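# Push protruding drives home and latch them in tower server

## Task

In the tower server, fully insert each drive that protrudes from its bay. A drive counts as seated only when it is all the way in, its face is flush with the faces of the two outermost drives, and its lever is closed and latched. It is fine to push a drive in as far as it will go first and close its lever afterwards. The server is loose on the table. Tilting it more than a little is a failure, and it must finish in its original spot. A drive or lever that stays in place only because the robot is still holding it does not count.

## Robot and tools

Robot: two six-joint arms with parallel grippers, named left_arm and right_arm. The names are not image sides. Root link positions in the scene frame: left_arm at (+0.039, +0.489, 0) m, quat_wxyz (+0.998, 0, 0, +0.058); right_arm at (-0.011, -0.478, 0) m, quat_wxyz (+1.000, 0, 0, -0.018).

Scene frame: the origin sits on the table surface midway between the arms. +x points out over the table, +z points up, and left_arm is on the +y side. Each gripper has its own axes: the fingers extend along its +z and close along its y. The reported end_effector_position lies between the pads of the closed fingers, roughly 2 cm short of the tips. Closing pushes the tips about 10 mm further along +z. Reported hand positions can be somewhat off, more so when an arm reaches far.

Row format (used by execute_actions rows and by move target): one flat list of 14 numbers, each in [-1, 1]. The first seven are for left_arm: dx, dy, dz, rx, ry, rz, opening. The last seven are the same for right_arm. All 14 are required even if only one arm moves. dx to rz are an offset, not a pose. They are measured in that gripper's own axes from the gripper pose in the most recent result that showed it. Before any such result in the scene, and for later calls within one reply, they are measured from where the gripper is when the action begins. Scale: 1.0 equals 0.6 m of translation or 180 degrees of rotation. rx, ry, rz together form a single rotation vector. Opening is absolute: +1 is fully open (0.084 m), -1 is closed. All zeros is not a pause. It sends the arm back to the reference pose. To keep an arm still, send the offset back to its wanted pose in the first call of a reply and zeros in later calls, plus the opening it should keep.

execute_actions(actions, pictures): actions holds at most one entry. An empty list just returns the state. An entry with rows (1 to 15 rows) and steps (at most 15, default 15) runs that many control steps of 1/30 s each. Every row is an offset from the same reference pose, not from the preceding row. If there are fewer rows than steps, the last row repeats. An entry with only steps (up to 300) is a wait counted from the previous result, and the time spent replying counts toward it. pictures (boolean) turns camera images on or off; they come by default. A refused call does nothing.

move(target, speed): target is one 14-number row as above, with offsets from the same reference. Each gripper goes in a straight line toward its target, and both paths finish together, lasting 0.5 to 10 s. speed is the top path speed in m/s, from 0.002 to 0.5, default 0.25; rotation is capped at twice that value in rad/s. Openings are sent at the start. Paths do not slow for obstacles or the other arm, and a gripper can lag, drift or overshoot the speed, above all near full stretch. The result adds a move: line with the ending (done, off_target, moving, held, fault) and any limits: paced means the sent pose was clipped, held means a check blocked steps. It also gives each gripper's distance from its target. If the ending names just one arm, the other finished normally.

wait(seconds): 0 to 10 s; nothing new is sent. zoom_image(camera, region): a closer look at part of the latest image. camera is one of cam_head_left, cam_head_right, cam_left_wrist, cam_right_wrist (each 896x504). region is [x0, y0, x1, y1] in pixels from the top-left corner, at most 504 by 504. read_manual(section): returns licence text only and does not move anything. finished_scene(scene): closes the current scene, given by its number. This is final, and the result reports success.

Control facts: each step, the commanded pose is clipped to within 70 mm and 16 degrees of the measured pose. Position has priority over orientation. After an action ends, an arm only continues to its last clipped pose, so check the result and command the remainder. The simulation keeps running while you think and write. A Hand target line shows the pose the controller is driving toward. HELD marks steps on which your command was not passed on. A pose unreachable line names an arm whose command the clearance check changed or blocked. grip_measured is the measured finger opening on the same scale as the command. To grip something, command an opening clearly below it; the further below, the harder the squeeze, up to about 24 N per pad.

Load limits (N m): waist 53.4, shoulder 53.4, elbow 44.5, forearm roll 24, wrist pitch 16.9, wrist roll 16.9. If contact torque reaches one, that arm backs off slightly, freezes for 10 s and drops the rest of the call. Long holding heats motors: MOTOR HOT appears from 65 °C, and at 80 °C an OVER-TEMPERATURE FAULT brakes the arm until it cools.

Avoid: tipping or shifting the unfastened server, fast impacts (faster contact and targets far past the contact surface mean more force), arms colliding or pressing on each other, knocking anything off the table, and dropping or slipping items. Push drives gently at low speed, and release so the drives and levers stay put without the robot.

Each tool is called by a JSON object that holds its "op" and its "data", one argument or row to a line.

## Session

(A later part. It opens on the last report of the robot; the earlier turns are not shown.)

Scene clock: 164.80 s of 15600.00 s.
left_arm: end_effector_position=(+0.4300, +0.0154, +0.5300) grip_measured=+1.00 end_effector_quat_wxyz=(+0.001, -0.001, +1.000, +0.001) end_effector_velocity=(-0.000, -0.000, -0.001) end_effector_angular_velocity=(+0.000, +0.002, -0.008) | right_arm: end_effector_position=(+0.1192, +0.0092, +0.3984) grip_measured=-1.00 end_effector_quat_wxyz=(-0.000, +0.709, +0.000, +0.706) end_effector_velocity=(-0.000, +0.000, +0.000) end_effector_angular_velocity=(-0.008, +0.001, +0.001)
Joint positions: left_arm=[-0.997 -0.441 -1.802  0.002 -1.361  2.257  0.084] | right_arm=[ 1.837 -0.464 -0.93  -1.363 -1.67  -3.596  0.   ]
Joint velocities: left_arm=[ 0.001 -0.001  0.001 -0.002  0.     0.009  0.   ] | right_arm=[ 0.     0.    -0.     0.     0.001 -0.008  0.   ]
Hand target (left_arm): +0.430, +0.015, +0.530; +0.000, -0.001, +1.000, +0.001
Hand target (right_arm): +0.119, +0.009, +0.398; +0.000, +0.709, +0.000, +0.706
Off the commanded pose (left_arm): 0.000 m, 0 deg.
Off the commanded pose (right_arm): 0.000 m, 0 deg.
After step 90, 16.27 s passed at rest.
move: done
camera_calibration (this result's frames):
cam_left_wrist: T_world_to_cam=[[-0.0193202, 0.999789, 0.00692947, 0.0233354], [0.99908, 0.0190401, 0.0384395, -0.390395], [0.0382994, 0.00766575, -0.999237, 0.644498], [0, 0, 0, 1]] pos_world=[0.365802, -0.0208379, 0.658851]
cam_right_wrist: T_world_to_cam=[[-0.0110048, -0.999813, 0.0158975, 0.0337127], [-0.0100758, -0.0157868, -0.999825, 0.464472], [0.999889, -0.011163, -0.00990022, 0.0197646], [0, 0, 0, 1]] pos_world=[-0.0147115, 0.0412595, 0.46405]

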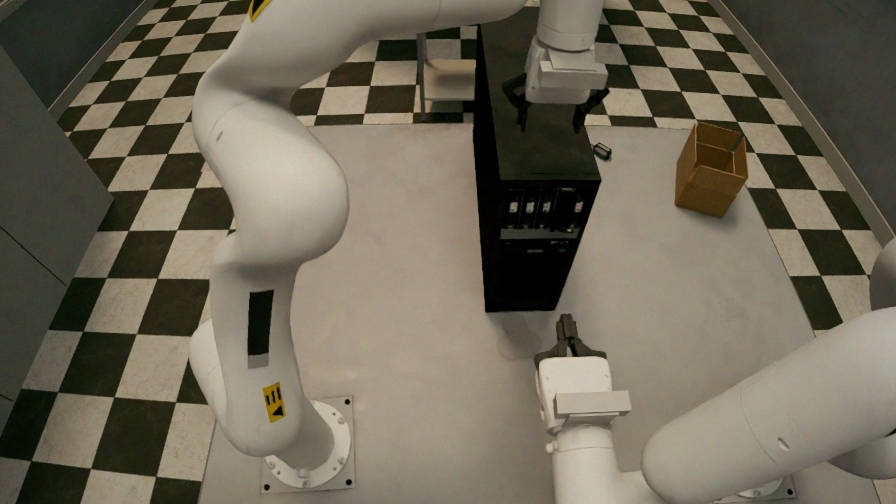

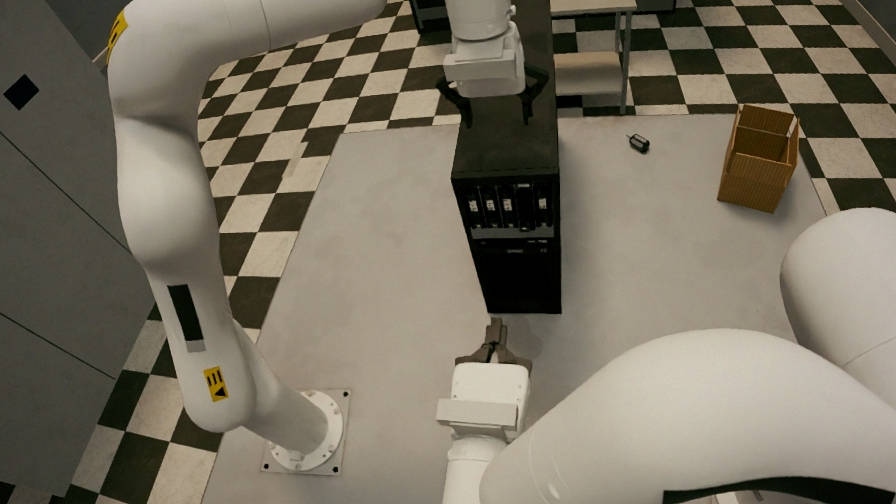

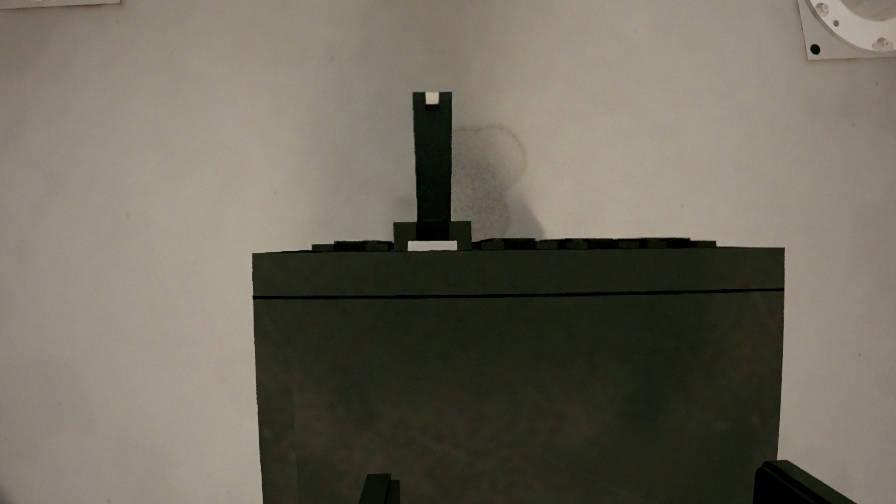

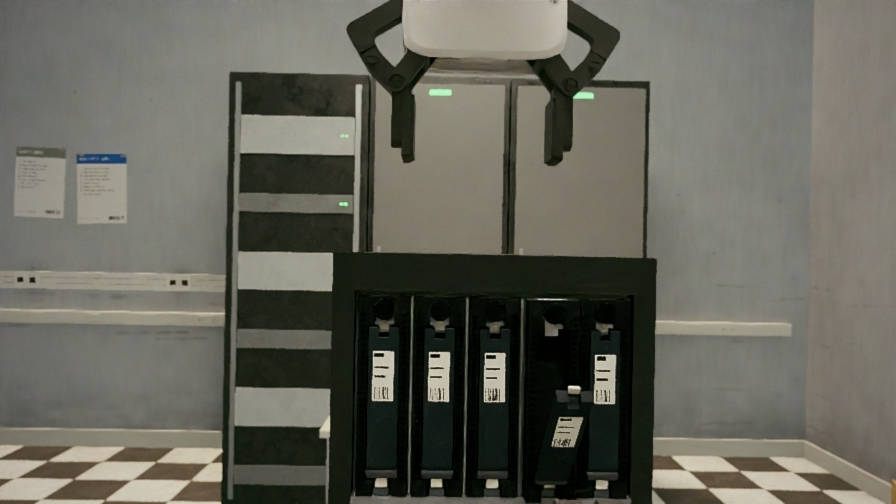

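{"op": "move", "data": {
  "target": [0, 0, 0, 0, 0, 0, 1, 0.056, 0.0503, 0.2513, 0, 0, 0.5, -1],
  "speed": 0.3
}}

Scene clock: 179.13 s of 15600.00 s.
left_arm: end_effector_position=(+0.4300, +0.0154, +0.5300) grip_measured=+1.00 end_effector_quat_wxyz=(+0.001, -0.001, +1.000, +0.001) end_effector_velocity=(-0.000, +0.000, +0.000) end_effector_angular_velocity=(-0.001, -0.001, +0.000) | right_arm: end_effector_position=(+0.2702, -0.0206, +0.4324) grip_measured=-1.00 end_effector_quat_wxyz=(+0.499, -0.501, +0.500, -0.499) end_effector_velocity=(-0.000, +0.000, +0.000) end_effector_angular_velocity=(+0.006, -0.001, +0.002)
Joint positions: left_arm=[-0.997 -0.441 -1.802  0.002 -1.361  2.257  0.084] | right_arm=[ 1.526 -0.318 -0.82  -1.641 -1.53  -2.071  0.   ]
Joint velocities: left_arm=[-0.     0.001  0.     0.     0.    -0.    -0.   ] | right_arm=[ 0.    -0.     0.    -0.002  0.     0.006  0.   ]
Hand target (left_arm): +0.430, +0.015, +0.530; +0.001, -0.001, +1.000, +0.001
Hand target (right_arm): +0.270, -0.021, +0.432; +0.500, -0.501, +0.501, -0.499
Off the commanded pose (left_arm): 0.000 m, 0 deg.
Off the commanded pose (right_arm): 0.001 m, 0 deg.
After step 90, 8.23 s passed at rest.
move: done
camera_calibration (this result's frames):
cam_left_wrist: T_world_to_cam=[[-0.0193199, 0.999789, 0.00692945, 0.0233353], [0.99908, 0.0190397, 0.0384394, -0.390395], [0.0382994, 0.00766572, -0.999237, 0.644498], [0, 0, 0, 1]] pos_world=[0.365802, -0.0208379, 0.658851]
cam_right_wrist: T_world_to_cam=[[-0.013904, -0.0161378, -0.999773, 0.465292], [-0.00644723, 0.99985, -0.0160494, 0.094132], [0.999883, 0.00622262, -0.0140059, -0.129067], [0, 0, 0, 1]] pos_world=[0.136128, -0.085806, 0.464889]

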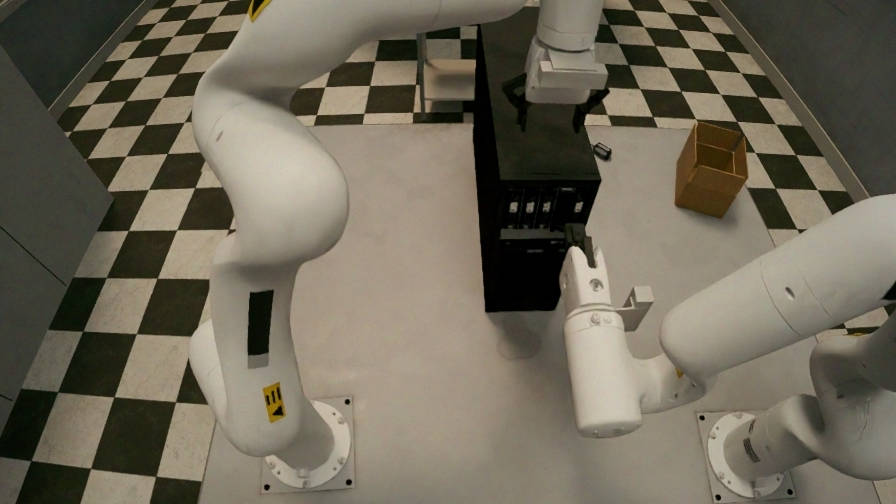

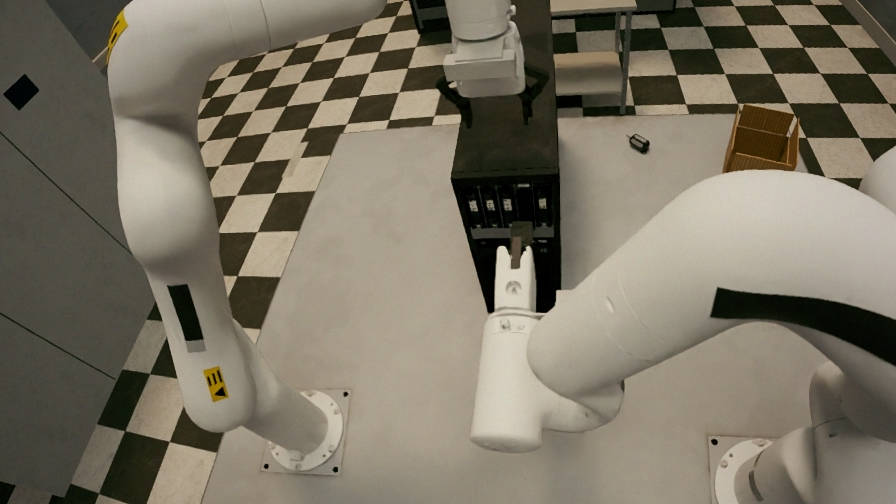

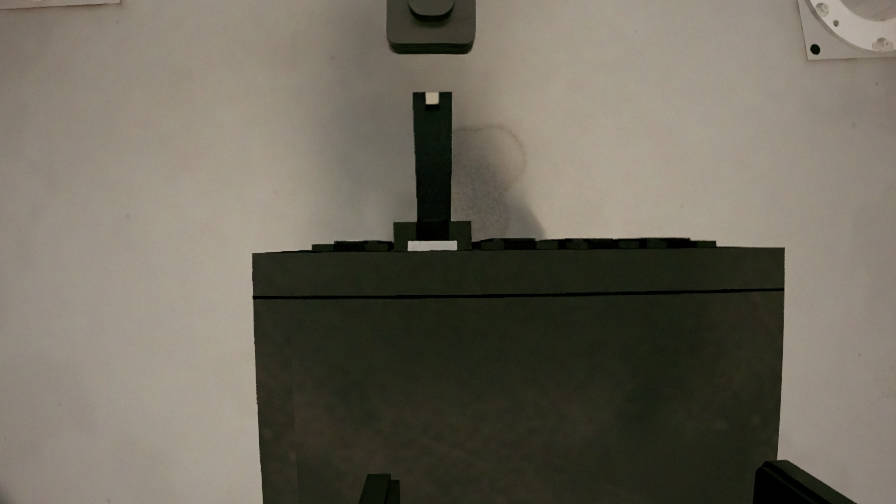

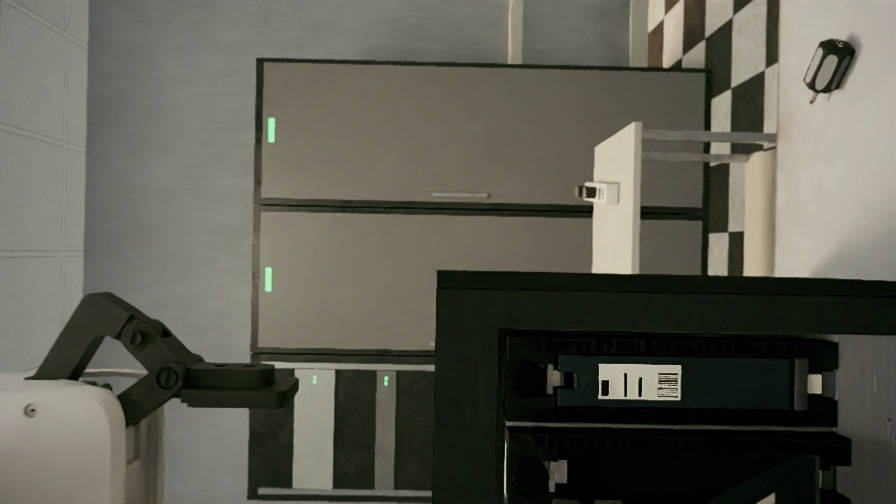

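{"op": "zoom_image", "data": {
  "camera": "cam_head_right",
  "region": [440, 160, 600, 270]
}}

Region (440, 160, 600, 270) of cam_head_right's 896x504 image, scaled by 3.150, with more detail than that image has; it fills the top 346 rows of this view, and the rest is white.

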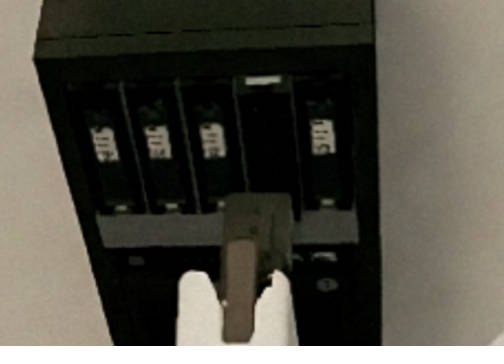

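{"op": "zoom_image", "data": {
  "camera": "cam_right_wrist",
  "region": [440, 300, 896, 504]
}}

Region (440, 300, 896, 504) of cam_right_wrist's 896x504 image, scaled by 1.105, with more detail than that image has; it fills the top 225 rows of this view, and the rest is white.

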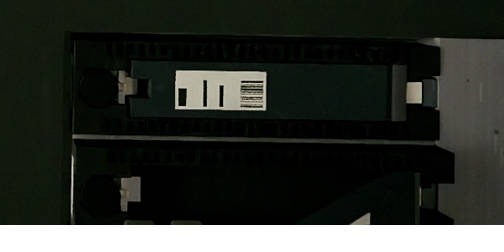

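{"op": "move", "data": {
  "target": [0, 0, 0, 0, 0, 0, 1, 0, -0.01, 0.0917, 0, 0, 0, -1],
  "speed": 0.15
}}

Scene clock: 187.07 s of 15600.00 s.
left_arm: end_effector_position=(+0.4300, +0.0154, +0.5300) grip_measured=+1.00 end_effector_quat_wxyz=(+0.001, -0.001, +1.000, +0.001) end_effector_velocity=(-0.000, -0.000, -0.000) end_effector_angular_velocity=(-0.000, +0.001, -0.001) | right_arm: end_effector_position=(+0.3250, -0.0205, +0.4385) grip_measured=-1.00 end_effector_quat_wxyz=(+0.500, -0.501, +0.500, -0.499) end_effector_velocity=(+0.002, -0.000, +0.000) end_effector_angular_velocity=(+0.000, -0.001, -0.001)
Joint positions: left_arm=[-0.997 -0.441 -1.802  0.002 -1.361  2.257  0.084] | right_arm=[ 1.408 -0.323 -0.844 -1.743 -1.471 -2.084  0.   ]
Joint velocities: left_arm=[-0.    -0.     0.    -0.001  0.     0.001  0.   ] | right_arm=[-0.005 -0.001 -0.002 -0.003  0.001  0.     0.   ]
Hand target (left_arm): +0.430, +0.015, +0.530; +0.001, -0.001, +1.000, +0.001
Hand target (right_arm): +0.325, -0.021, +0.439; +0.500, -0.501, +0.500, -0.499
Off the commanded pose (left_arm): 0.000 m, 0 deg.
Off the commanded pose (right_arm): 0.000 m, 0 deg.
After step 90, 4.10 s passed at rest.
move: done
camera_calibration (this result's frames):
cam_left_wrist: T_world_to_cam=[[-0.01932, 0.999789, 0.00692939, 0.0233354], [0.99908, 0.0190399, 0.0384394, -0.390394], [0.0382993, 0.00766566, -0.999237, 0.644498], [0, 0, 0, 1]] pos_world=[0.365802, -0.020838, 0.658851]
cam_right_wrist: T_world_to_cam=[[-0.013315, -0.016149, -0.999781, 0.471984], [-0.00659695, 0.999849, -0.0160623, 0.0945263], [0.99989, 0.00638163, -0.0134195, -0.184071], [0, 0, 0, 1]] pos_world=[0.190959, -0.0857153, 0.470929]

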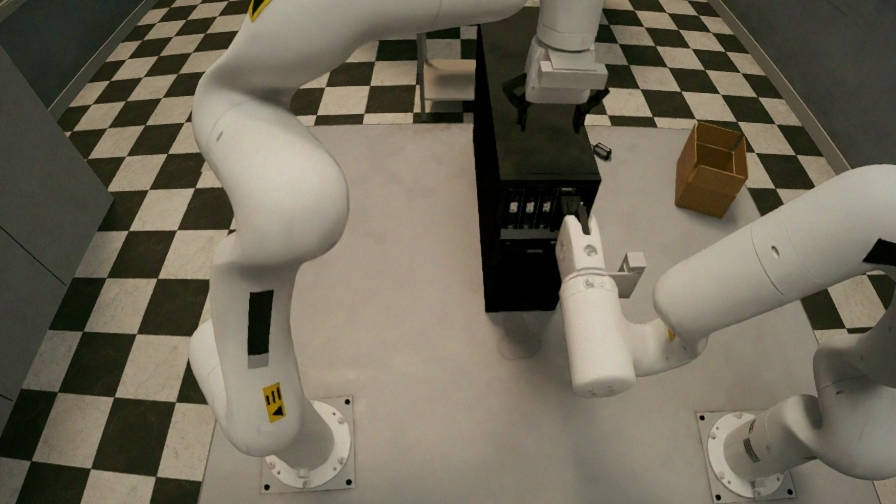

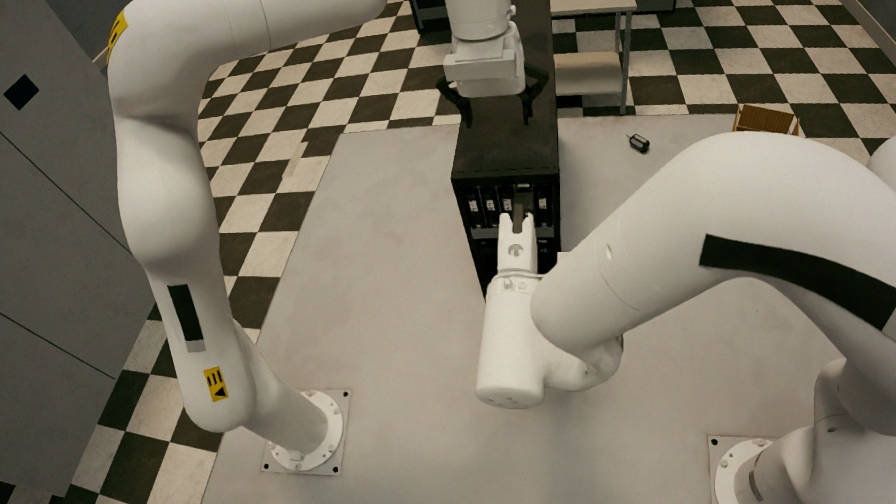

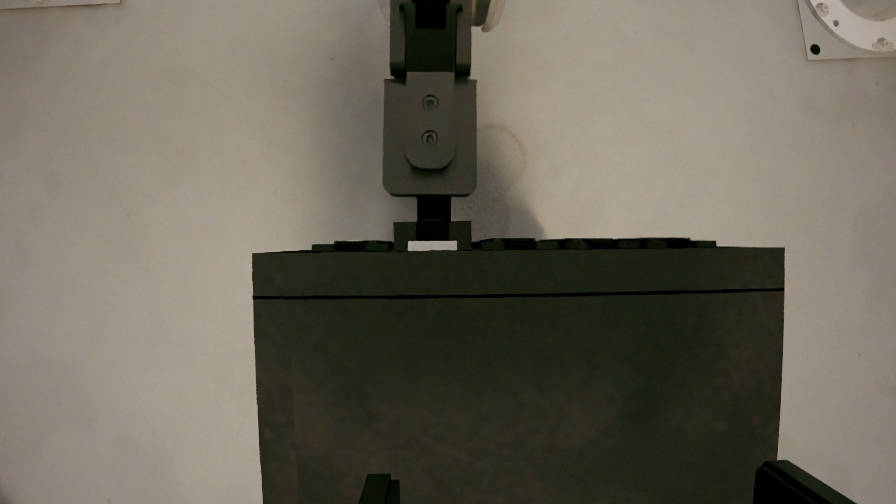

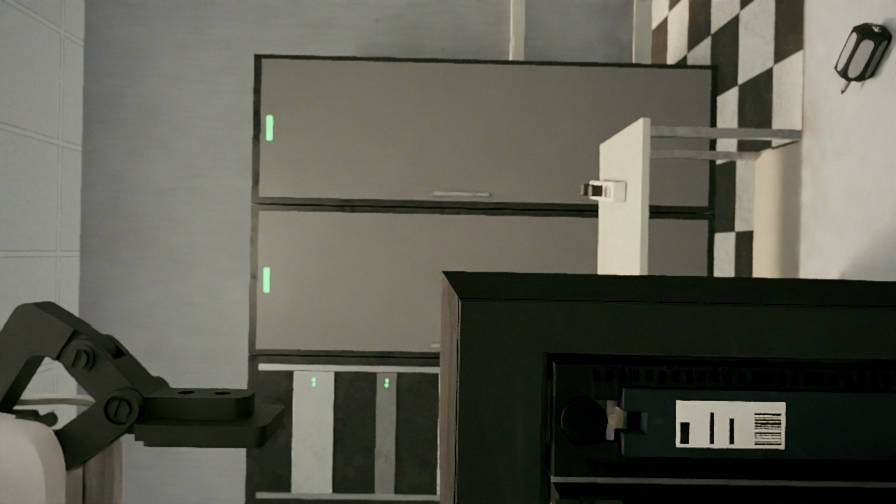

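{"op": "move", "data": {
  "target": [0, 0, 0, 0, 0, 0, 1, 0, 0, 0.03, 0, 0, 0, -1],
  "speed": 0.03
}}

Scene clock: 189.57 s of 15600.00 s.
left_arm: end_effector_position=(+0.4300, +0.0154, +0.5300) grip_measured=+1.00 end_effector_quat_wxyz=(+0.001, -0.001, +1.000, +0.001) end_effector_velocity=(+0.000, -0.000, +0.000) end_effector_angular_velocity=(-0.000, -0.001, +0.001) | right_arm: end_effector_position=(+0.3428, -0.0204, +0.4387) grip_measured=-1.00 end_effector_quat_wxyz=(+0.500, -0.501, +0.500, -0.499) end_effector_velocity=(+0.002, -0.001, -0.000) end_effector_angular_velocity=(-0.001, +0.001, -0.002)
Joint positions: left_arm=[-0.997 -0.441 -1.802  0.002 -1.361  2.257  0.084] | right_arm=[ 1.371 -0.331 -0.855 -1.775 -1.452 -2.083  0.   ]
Joint velocities: left_arm=[ 0.    -0.    -0.001  0.    -0.    -0.001  0.   ] | right_arm=[-0.004 -0.001 -0.001 -0.002  0.002 -0.     0.   ]
Hand target (left_arm): +0.430, +0.015, +0.530; +0.001, -0.001, +1.000, +0.001
Hand target (right_arm): +0.343, -0.020, +0.439; +0.500, -0.501, +0.500, -0.499
Off the commanded pose (left_arm): 0.000 m, 0 deg.
Off the commanded pose (right_arm): 0.000 m, 0 deg.
move: done
camera_calibration (this result's frames):
cam_left_wrist: T_world_to_cam=[[-0.01932, 0.999789, 0.00692946, 0.0233354], [0.99908, 0.0190399, 0.0384394, -0.390395], [0.0382994, 0.00766574, -0.999237, 0.644498], [0, 0, 0, 1]] pos_world=[0.365802, -0.020838, 0.658851]
cam_right_wrist: T_world_to_cam=[[-0.01287, -0.0160838, -0.999788, 0.472218], [-0.00678265, 0.999849, -0.0159975, 0.0945897], [0.999894, 0.00657532, -0.0129771, -0.202061], [0, 0, 0, 1]] pos_world=[0.208759, -0.0856517, 0.471009]

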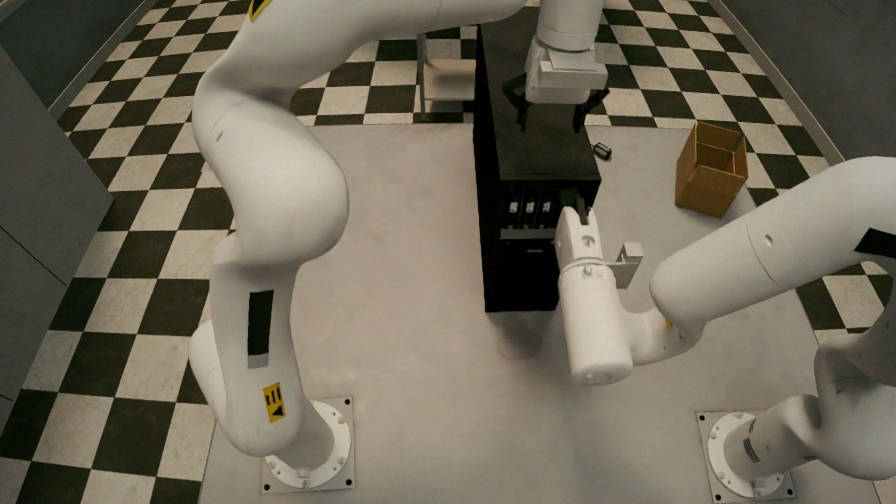

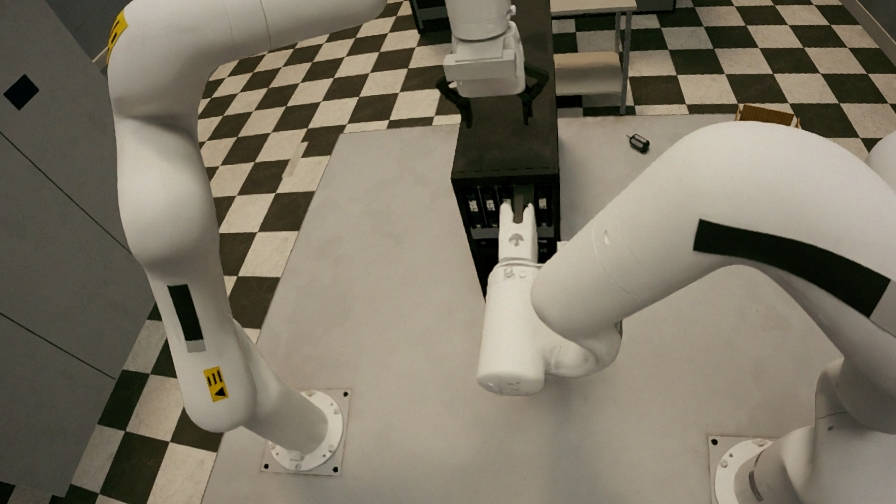

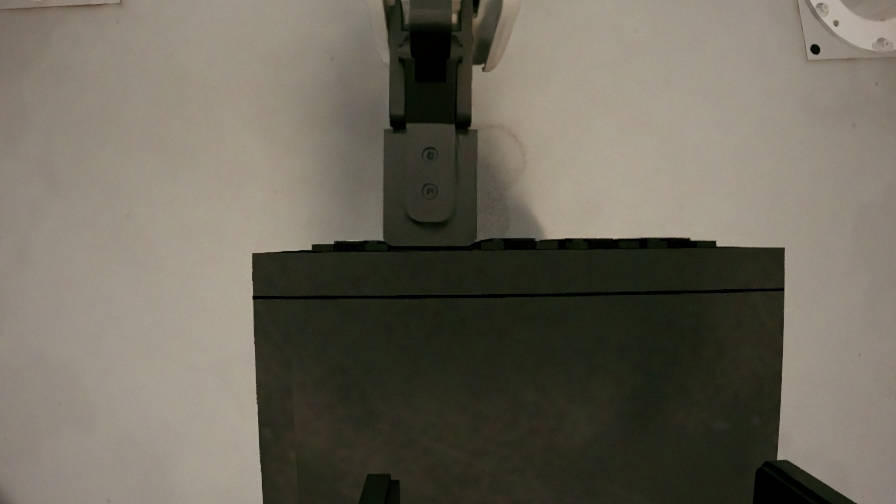

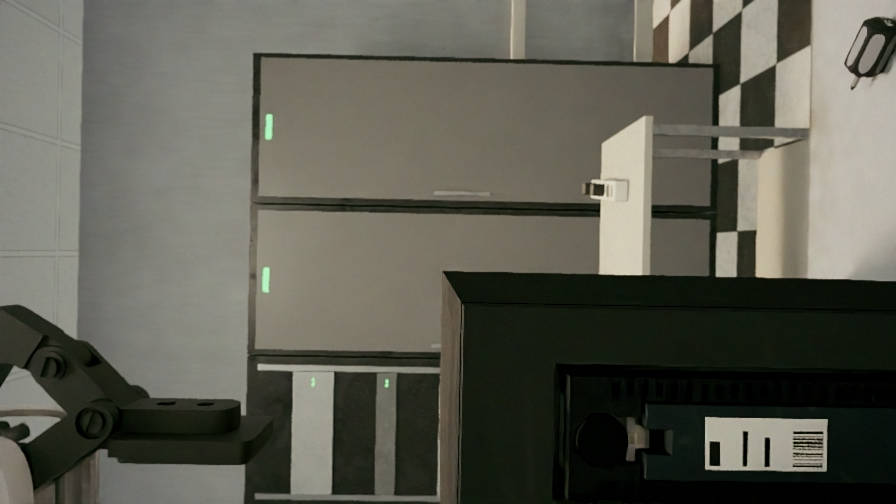

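{"op": "move", "data": {
  "target": [0, 0, 0, 0, 0, 0, 1, 0, 0, 0.012, 0, 0, 0, -1],
  "speed": 0.02
}}

Scene clock: 191.97 s of 15600.00 s.
left_arm: end_effector_position=(+0.4300, +0.0154, +0.5300) grip_measured=+1.00 end_effector_quat_wxyz=(+0.001, -0.001, +1.000, +0.001) end_effector_velocity=(-0.000, -0.000, +0.000) end_effector_angular_velocity=(-0.001, +0.001, -0.001) | right_arm: end_effector_position=(+0.3444, -0.0184, +0.4385) grip_measured=-1.00 end_effector_quat_wxyz=(+0.502, -0.502, +0.497, -0.499) end_effector_velocity=(-0.001, +0.000, +0.000) end_effector_angular_velocity=(-0.001, -0.004, -0.000)
Joint positions: left_arm=[-0.997 -0.441 -1.802  0.002 -1.361  2.257  0.084] | right_arm=[ 1.368 -0.334 -0.857 -1.786 -1.451 -2.083  0.   ]
Joint velocities: left_arm=[-0.     0.    -0.    -0.001  0.     0.001 -0.   ] | right_arm=[ 0.001 -0.002 -0.001 -0.    -0.004 -0.     0.   ]
Hand target (left_arm): +0.430, +0.015, +0.530; +0.001, -0.001, +1.000, +0.001
Hand target (right_arm): +0.350, -0.020, +0.439; +0.500, -0.501, +0.500, -0.500
Off the commanded pose (left_arm): 0.000 m, 0 deg.
Off the commanded pose (right_arm): 0.006 m, 0 deg.
move: off_target (right_arm)
camera_calibration (this result's frames):
cam_left_wrist: T_world_to_cam=[[-0.0193199, 0.999789, 0.00692959, 0.0233353], [0.99908, 0.0190398, 0.0384395, -0.390395], [0.0382994, 0.00766586, -0.999237, 0.644498], [0, 0, 0, 1]] pos_world=[0.365802, -0.0208379, 0.658851]
cam_right_wrist: T_world_to_cam=[[-0.00948801, -0.0185652, -0.999783, 0.470944], [-0.0133834, 0.99974, -0.0184374, 0.0959499], [0.999865, 0.0132056, -0.00973402, -0.204905], [0, 0, 0, 1]] pos_world=[0.21063, -0.0844759, 0.470616]

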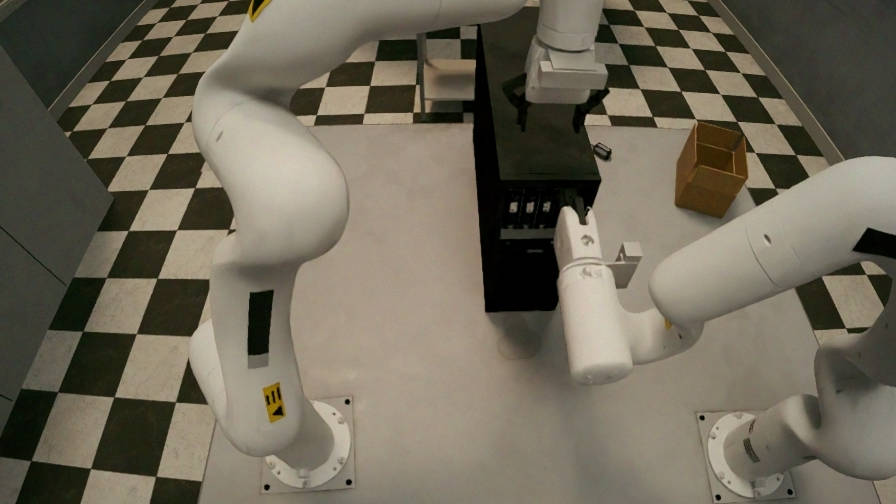

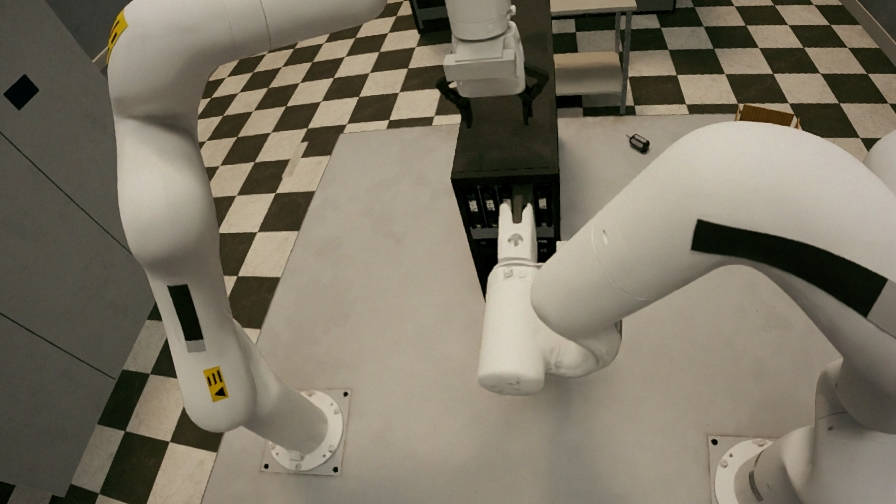

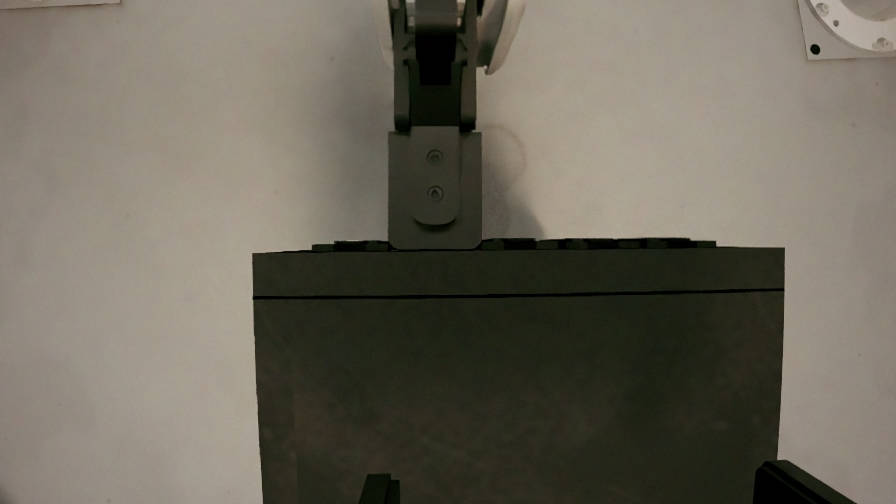

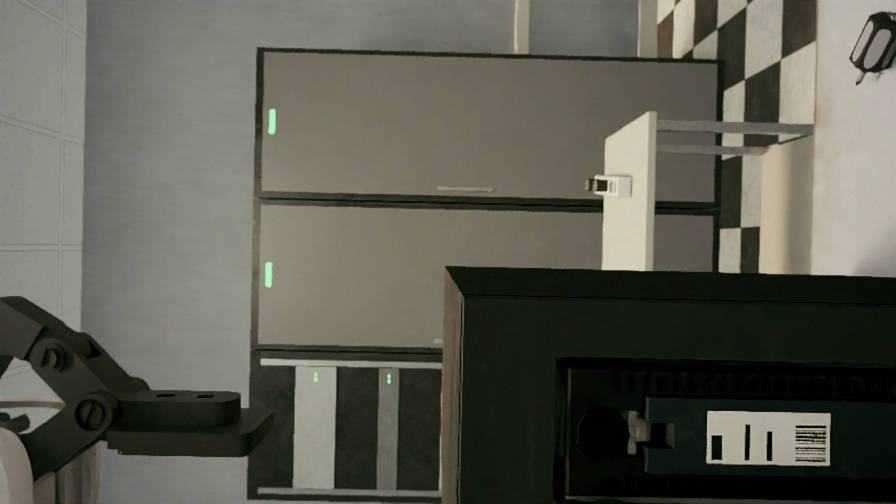

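{"op": "move", "data": {
  "target": [0, 0, 0, 0, 0, 0, 1, 0, 0.0035, -0.12, 0, 0, 0, -1],
  "speed": 0.15
}}

Scene clock: 194.43 s of 15600.00 s.
left_arm: end_effector_position=(+0.4300, +0.0154, +0.5300) grip_measured=+1.00 end_effector_quat_wxyz=(+0.001, -0.001, +1.000, +0.001) end_effector_velocity=(+0.000, +0.000, +0.000) end_effector_angular_velocity=(-0.000, -0.000, -0.000) | right_arm: end_effector_position=(+0.2725, -0.0190, +0.4360) grip_measured=-1.00 end_effector_quat_wxyz=(+0.501, -0.502, +0.497, -0.499) end_effector_velocity=(-0.002, -0.000, +0.000) end_effector_angular_velocity=(+0.001, -0.001, -0.001)
Joint positions: left_arm=[-0.997 -0.441 -1.802  0.002 -1.361  2.257  0.084] | right_arm=[ 1.521 -0.313 -0.821 -1.652 -1.526 -2.08   0.   ]
Joint velocities: left_arm=[ 0.  0. -0.  0.  0.  0.  0.] | right_arm=[ 0.004  0.001  0.001  0.003 -0.003  0.001  0.   ]
Hand target (left_arm): +0.430, +0.015, +0.530; +0.001, -0.001, +1.000, +0.001
Hand target (right_arm): +0.272, -0.019, +0.436; +0.501, -0.502, +0.497, -0.499
Off the commanded pose (left_arm): 0.000 m, 0 deg.
Off the commanded pose (right_arm): 0.000 m, 0 deg.
move: done
camera_calibration (this result's frames):
cam_left_wrist: T_world_to_cam=[[-0.0193201, 0.999789, 0.00692966, 0.0233353], [0.99908, 0.01904, 0.0384395, -0.390395], [0.0382995, 0.00766594, -0.999237, 0.644498], [0, 0, 0, 1]] pos_world=[0.365802, -0.0208379, 0.658851]
cam_right_wrist: T_world_to_cam=[[-0.0102996, -0.0185662, -0.999775, 0.467933], [-0.0132635, 0.999742, -0.018429, 0.0955206], [0.999859, 0.0130707, -0.0105432, -0.132733], [0, 0, 0, 1]] pos_world=[0.138801, -0.0850733, 0.468188]

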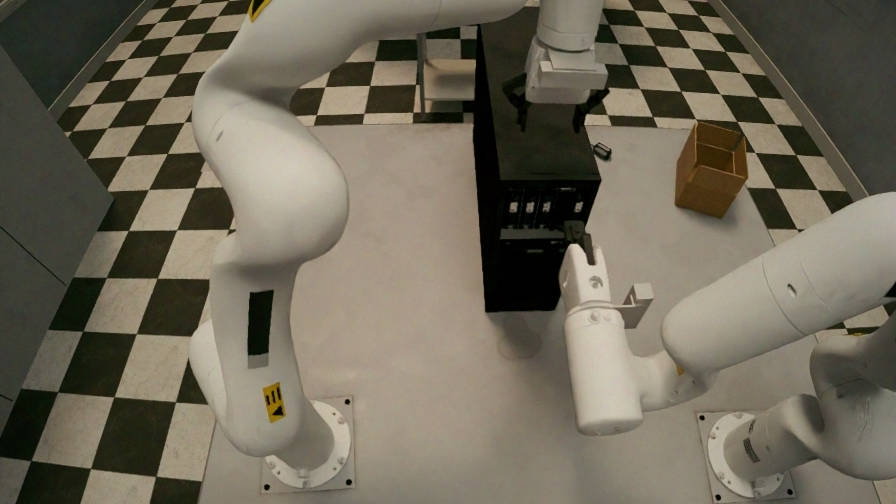

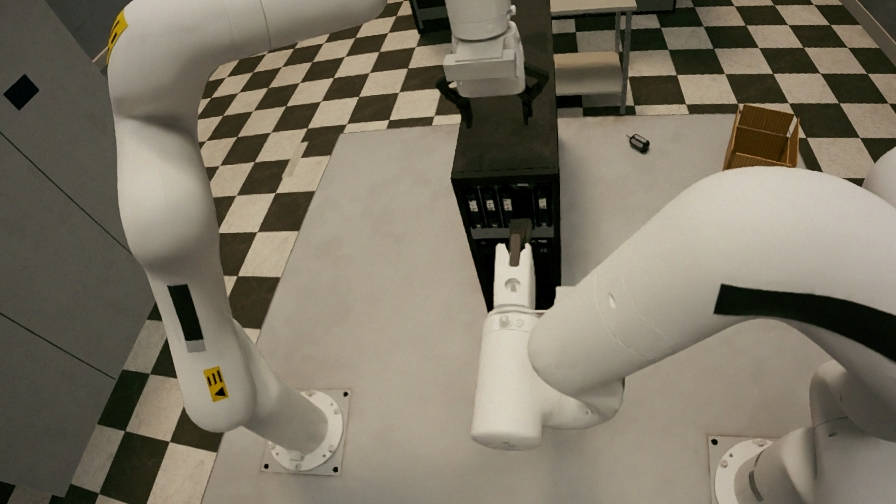

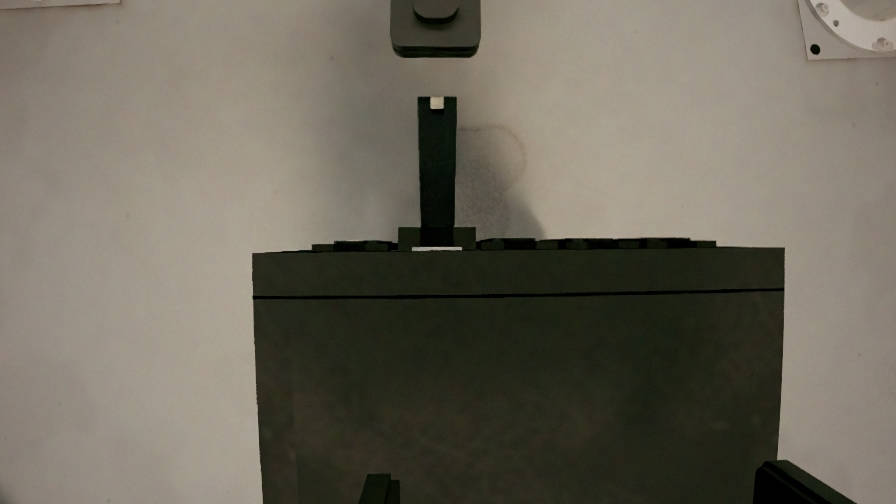

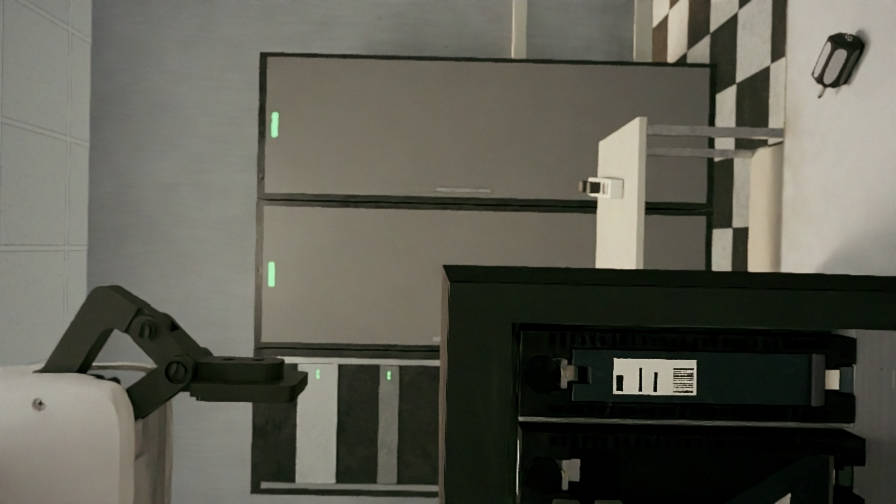

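{"op": "zoom_image", "data": {
  "camera": "cam_left_wrist",
  "region": [300, 80, 720, 300]
}}

Region (300, 80, 720, 300) of cam_left_wrist's 896x504 image, scaled by 1.200, with more detail than that image has; it fills the top 264 rows of this view, and the rest is white.

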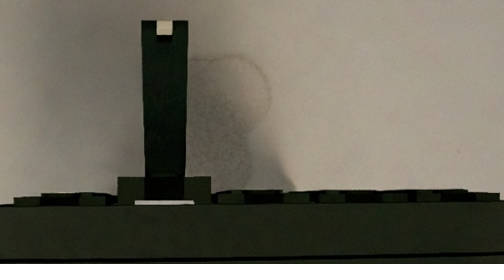

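{"op": "move", "data": {
  "target": [0, 0, 0, 0, 0, 0, 1, 0, 0.0083, 0.0875, 0, 0, 0, -1],
  "speed": 0.15
}}

Scene clock: 203.23 s of 15600.00 s.
left_arm: end_effector_position=(+0.4300, +0.0154, +0.5300) grip_measured=+1.00 end_effector_quat_wxyz=(+0.001, -0.001, +1.000, +0.001) end_effector_velocity=(+0.000, -0.000, -0.000) end_effector_angular_velocity=(+0.000, -0.000, -0.001) | right_arm: end_effector_position=(+0.3249, -0.0186, +0.4314) grip_measured=-1.00 end_effector_quat_wxyz=(+0.502, -0.502, +0.497, -0.499) end_effector_velocity=(+0.002, +0.000, -0.000) end_effector_angular_velocity=(-0.000, +0.000, +0.000)
Joint positions: left_arm=[-0.997 -0.441 -1.802  0.002 -1.361  2.257  0.084] | right_arm=[ 1.409 -0.338 -0.841 -1.752 -1.474 -2.067  0.   ]
Joint velocities: left_arm=[ 0. -0. -0.  0.  0.  0. -0.] | right_arm=[-0.004 -0.001 -0.001 -0.003  0.002 -0.     0.   ]
Hand target (left_arm): +0.430, +0.015, +0.530; +0.001, -0.001, +1.000, +0.001
Hand target (right_arm): +0.325, -0.019, +0.431; +0.502, -0.502, +0.497, -0.499
Off the commanded pose (left_arm): 0.000 m, 0 deg.
Off the commanded pose (right_arm): 0.000 m, 0 deg.
After step 90, 4.97 s passed at rest.
move: done
camera_calibration (this result's frames):
cam_left_wrist: T_world_to_cam=[[-0.01932, 0.999789, 0.00692948, 0.0233354], [0.99908, 0.0190399, 0.0384397, -0.390395], [0.0382997, 0.00766575, -0.999237, 0.644498], [0, 0, 0, 1]] pos_world=[0.365802, -0.020838, 0.658851]
cam_right_wrist: T_world_to_cam=[[-0.00969702, -0.0185177, -0.999782, 0.463651], [-0.0133438, 0.999742, -0.0183876, 0.0957228], [0.999864, 0.0131626, -0.00994161, -0.185386], [0, 0, 0, 1]] pos_world=[0.191134, -0.0846722, 0.463467]

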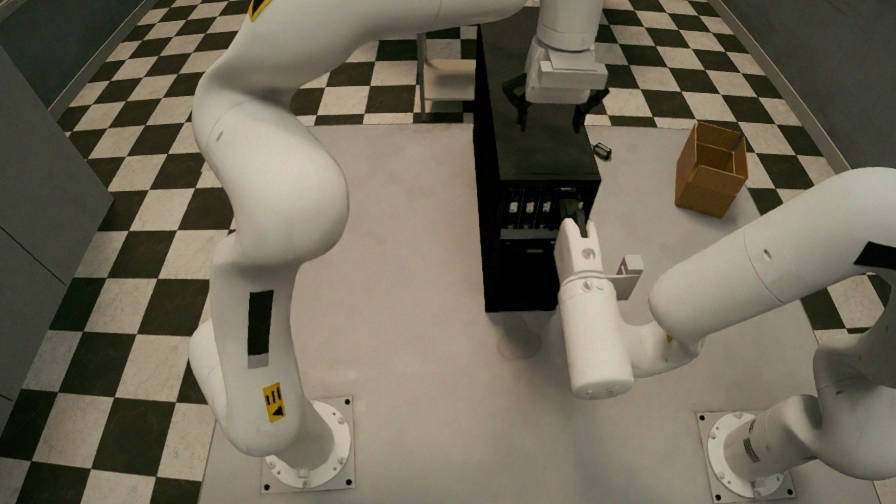

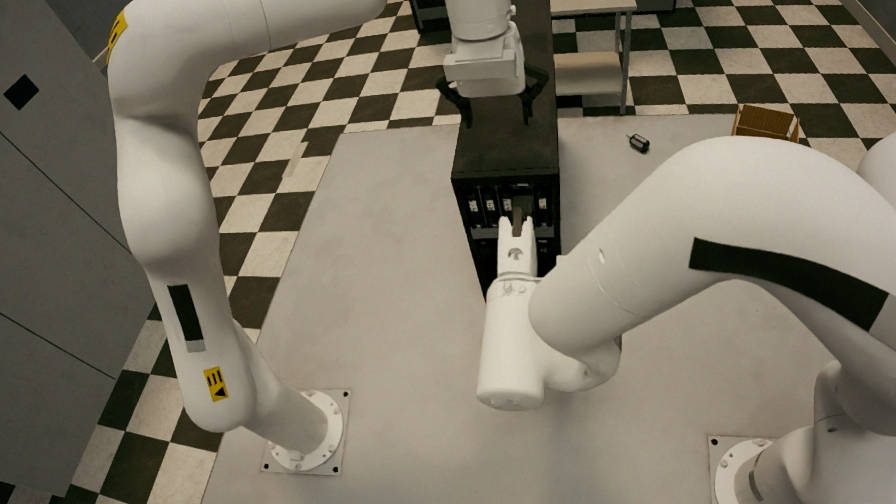

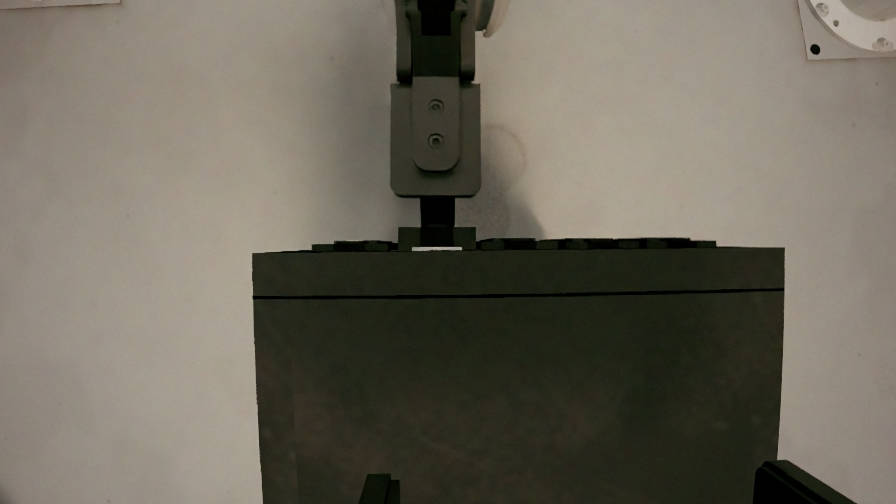

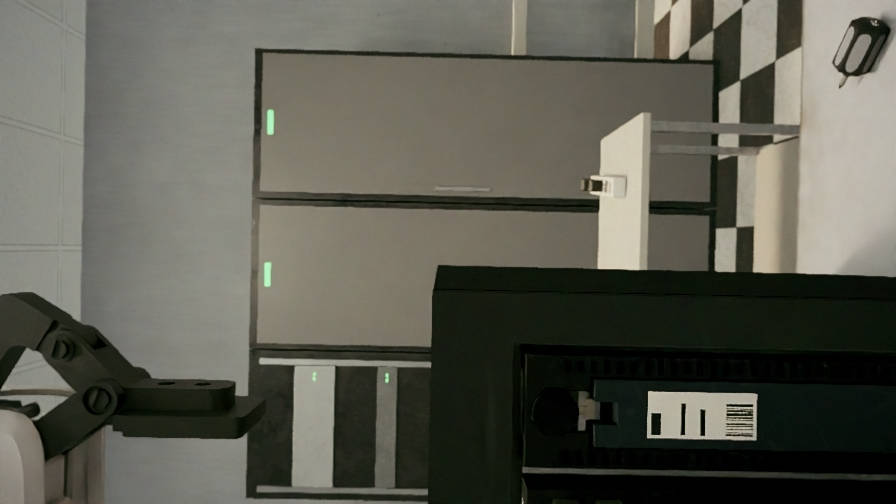

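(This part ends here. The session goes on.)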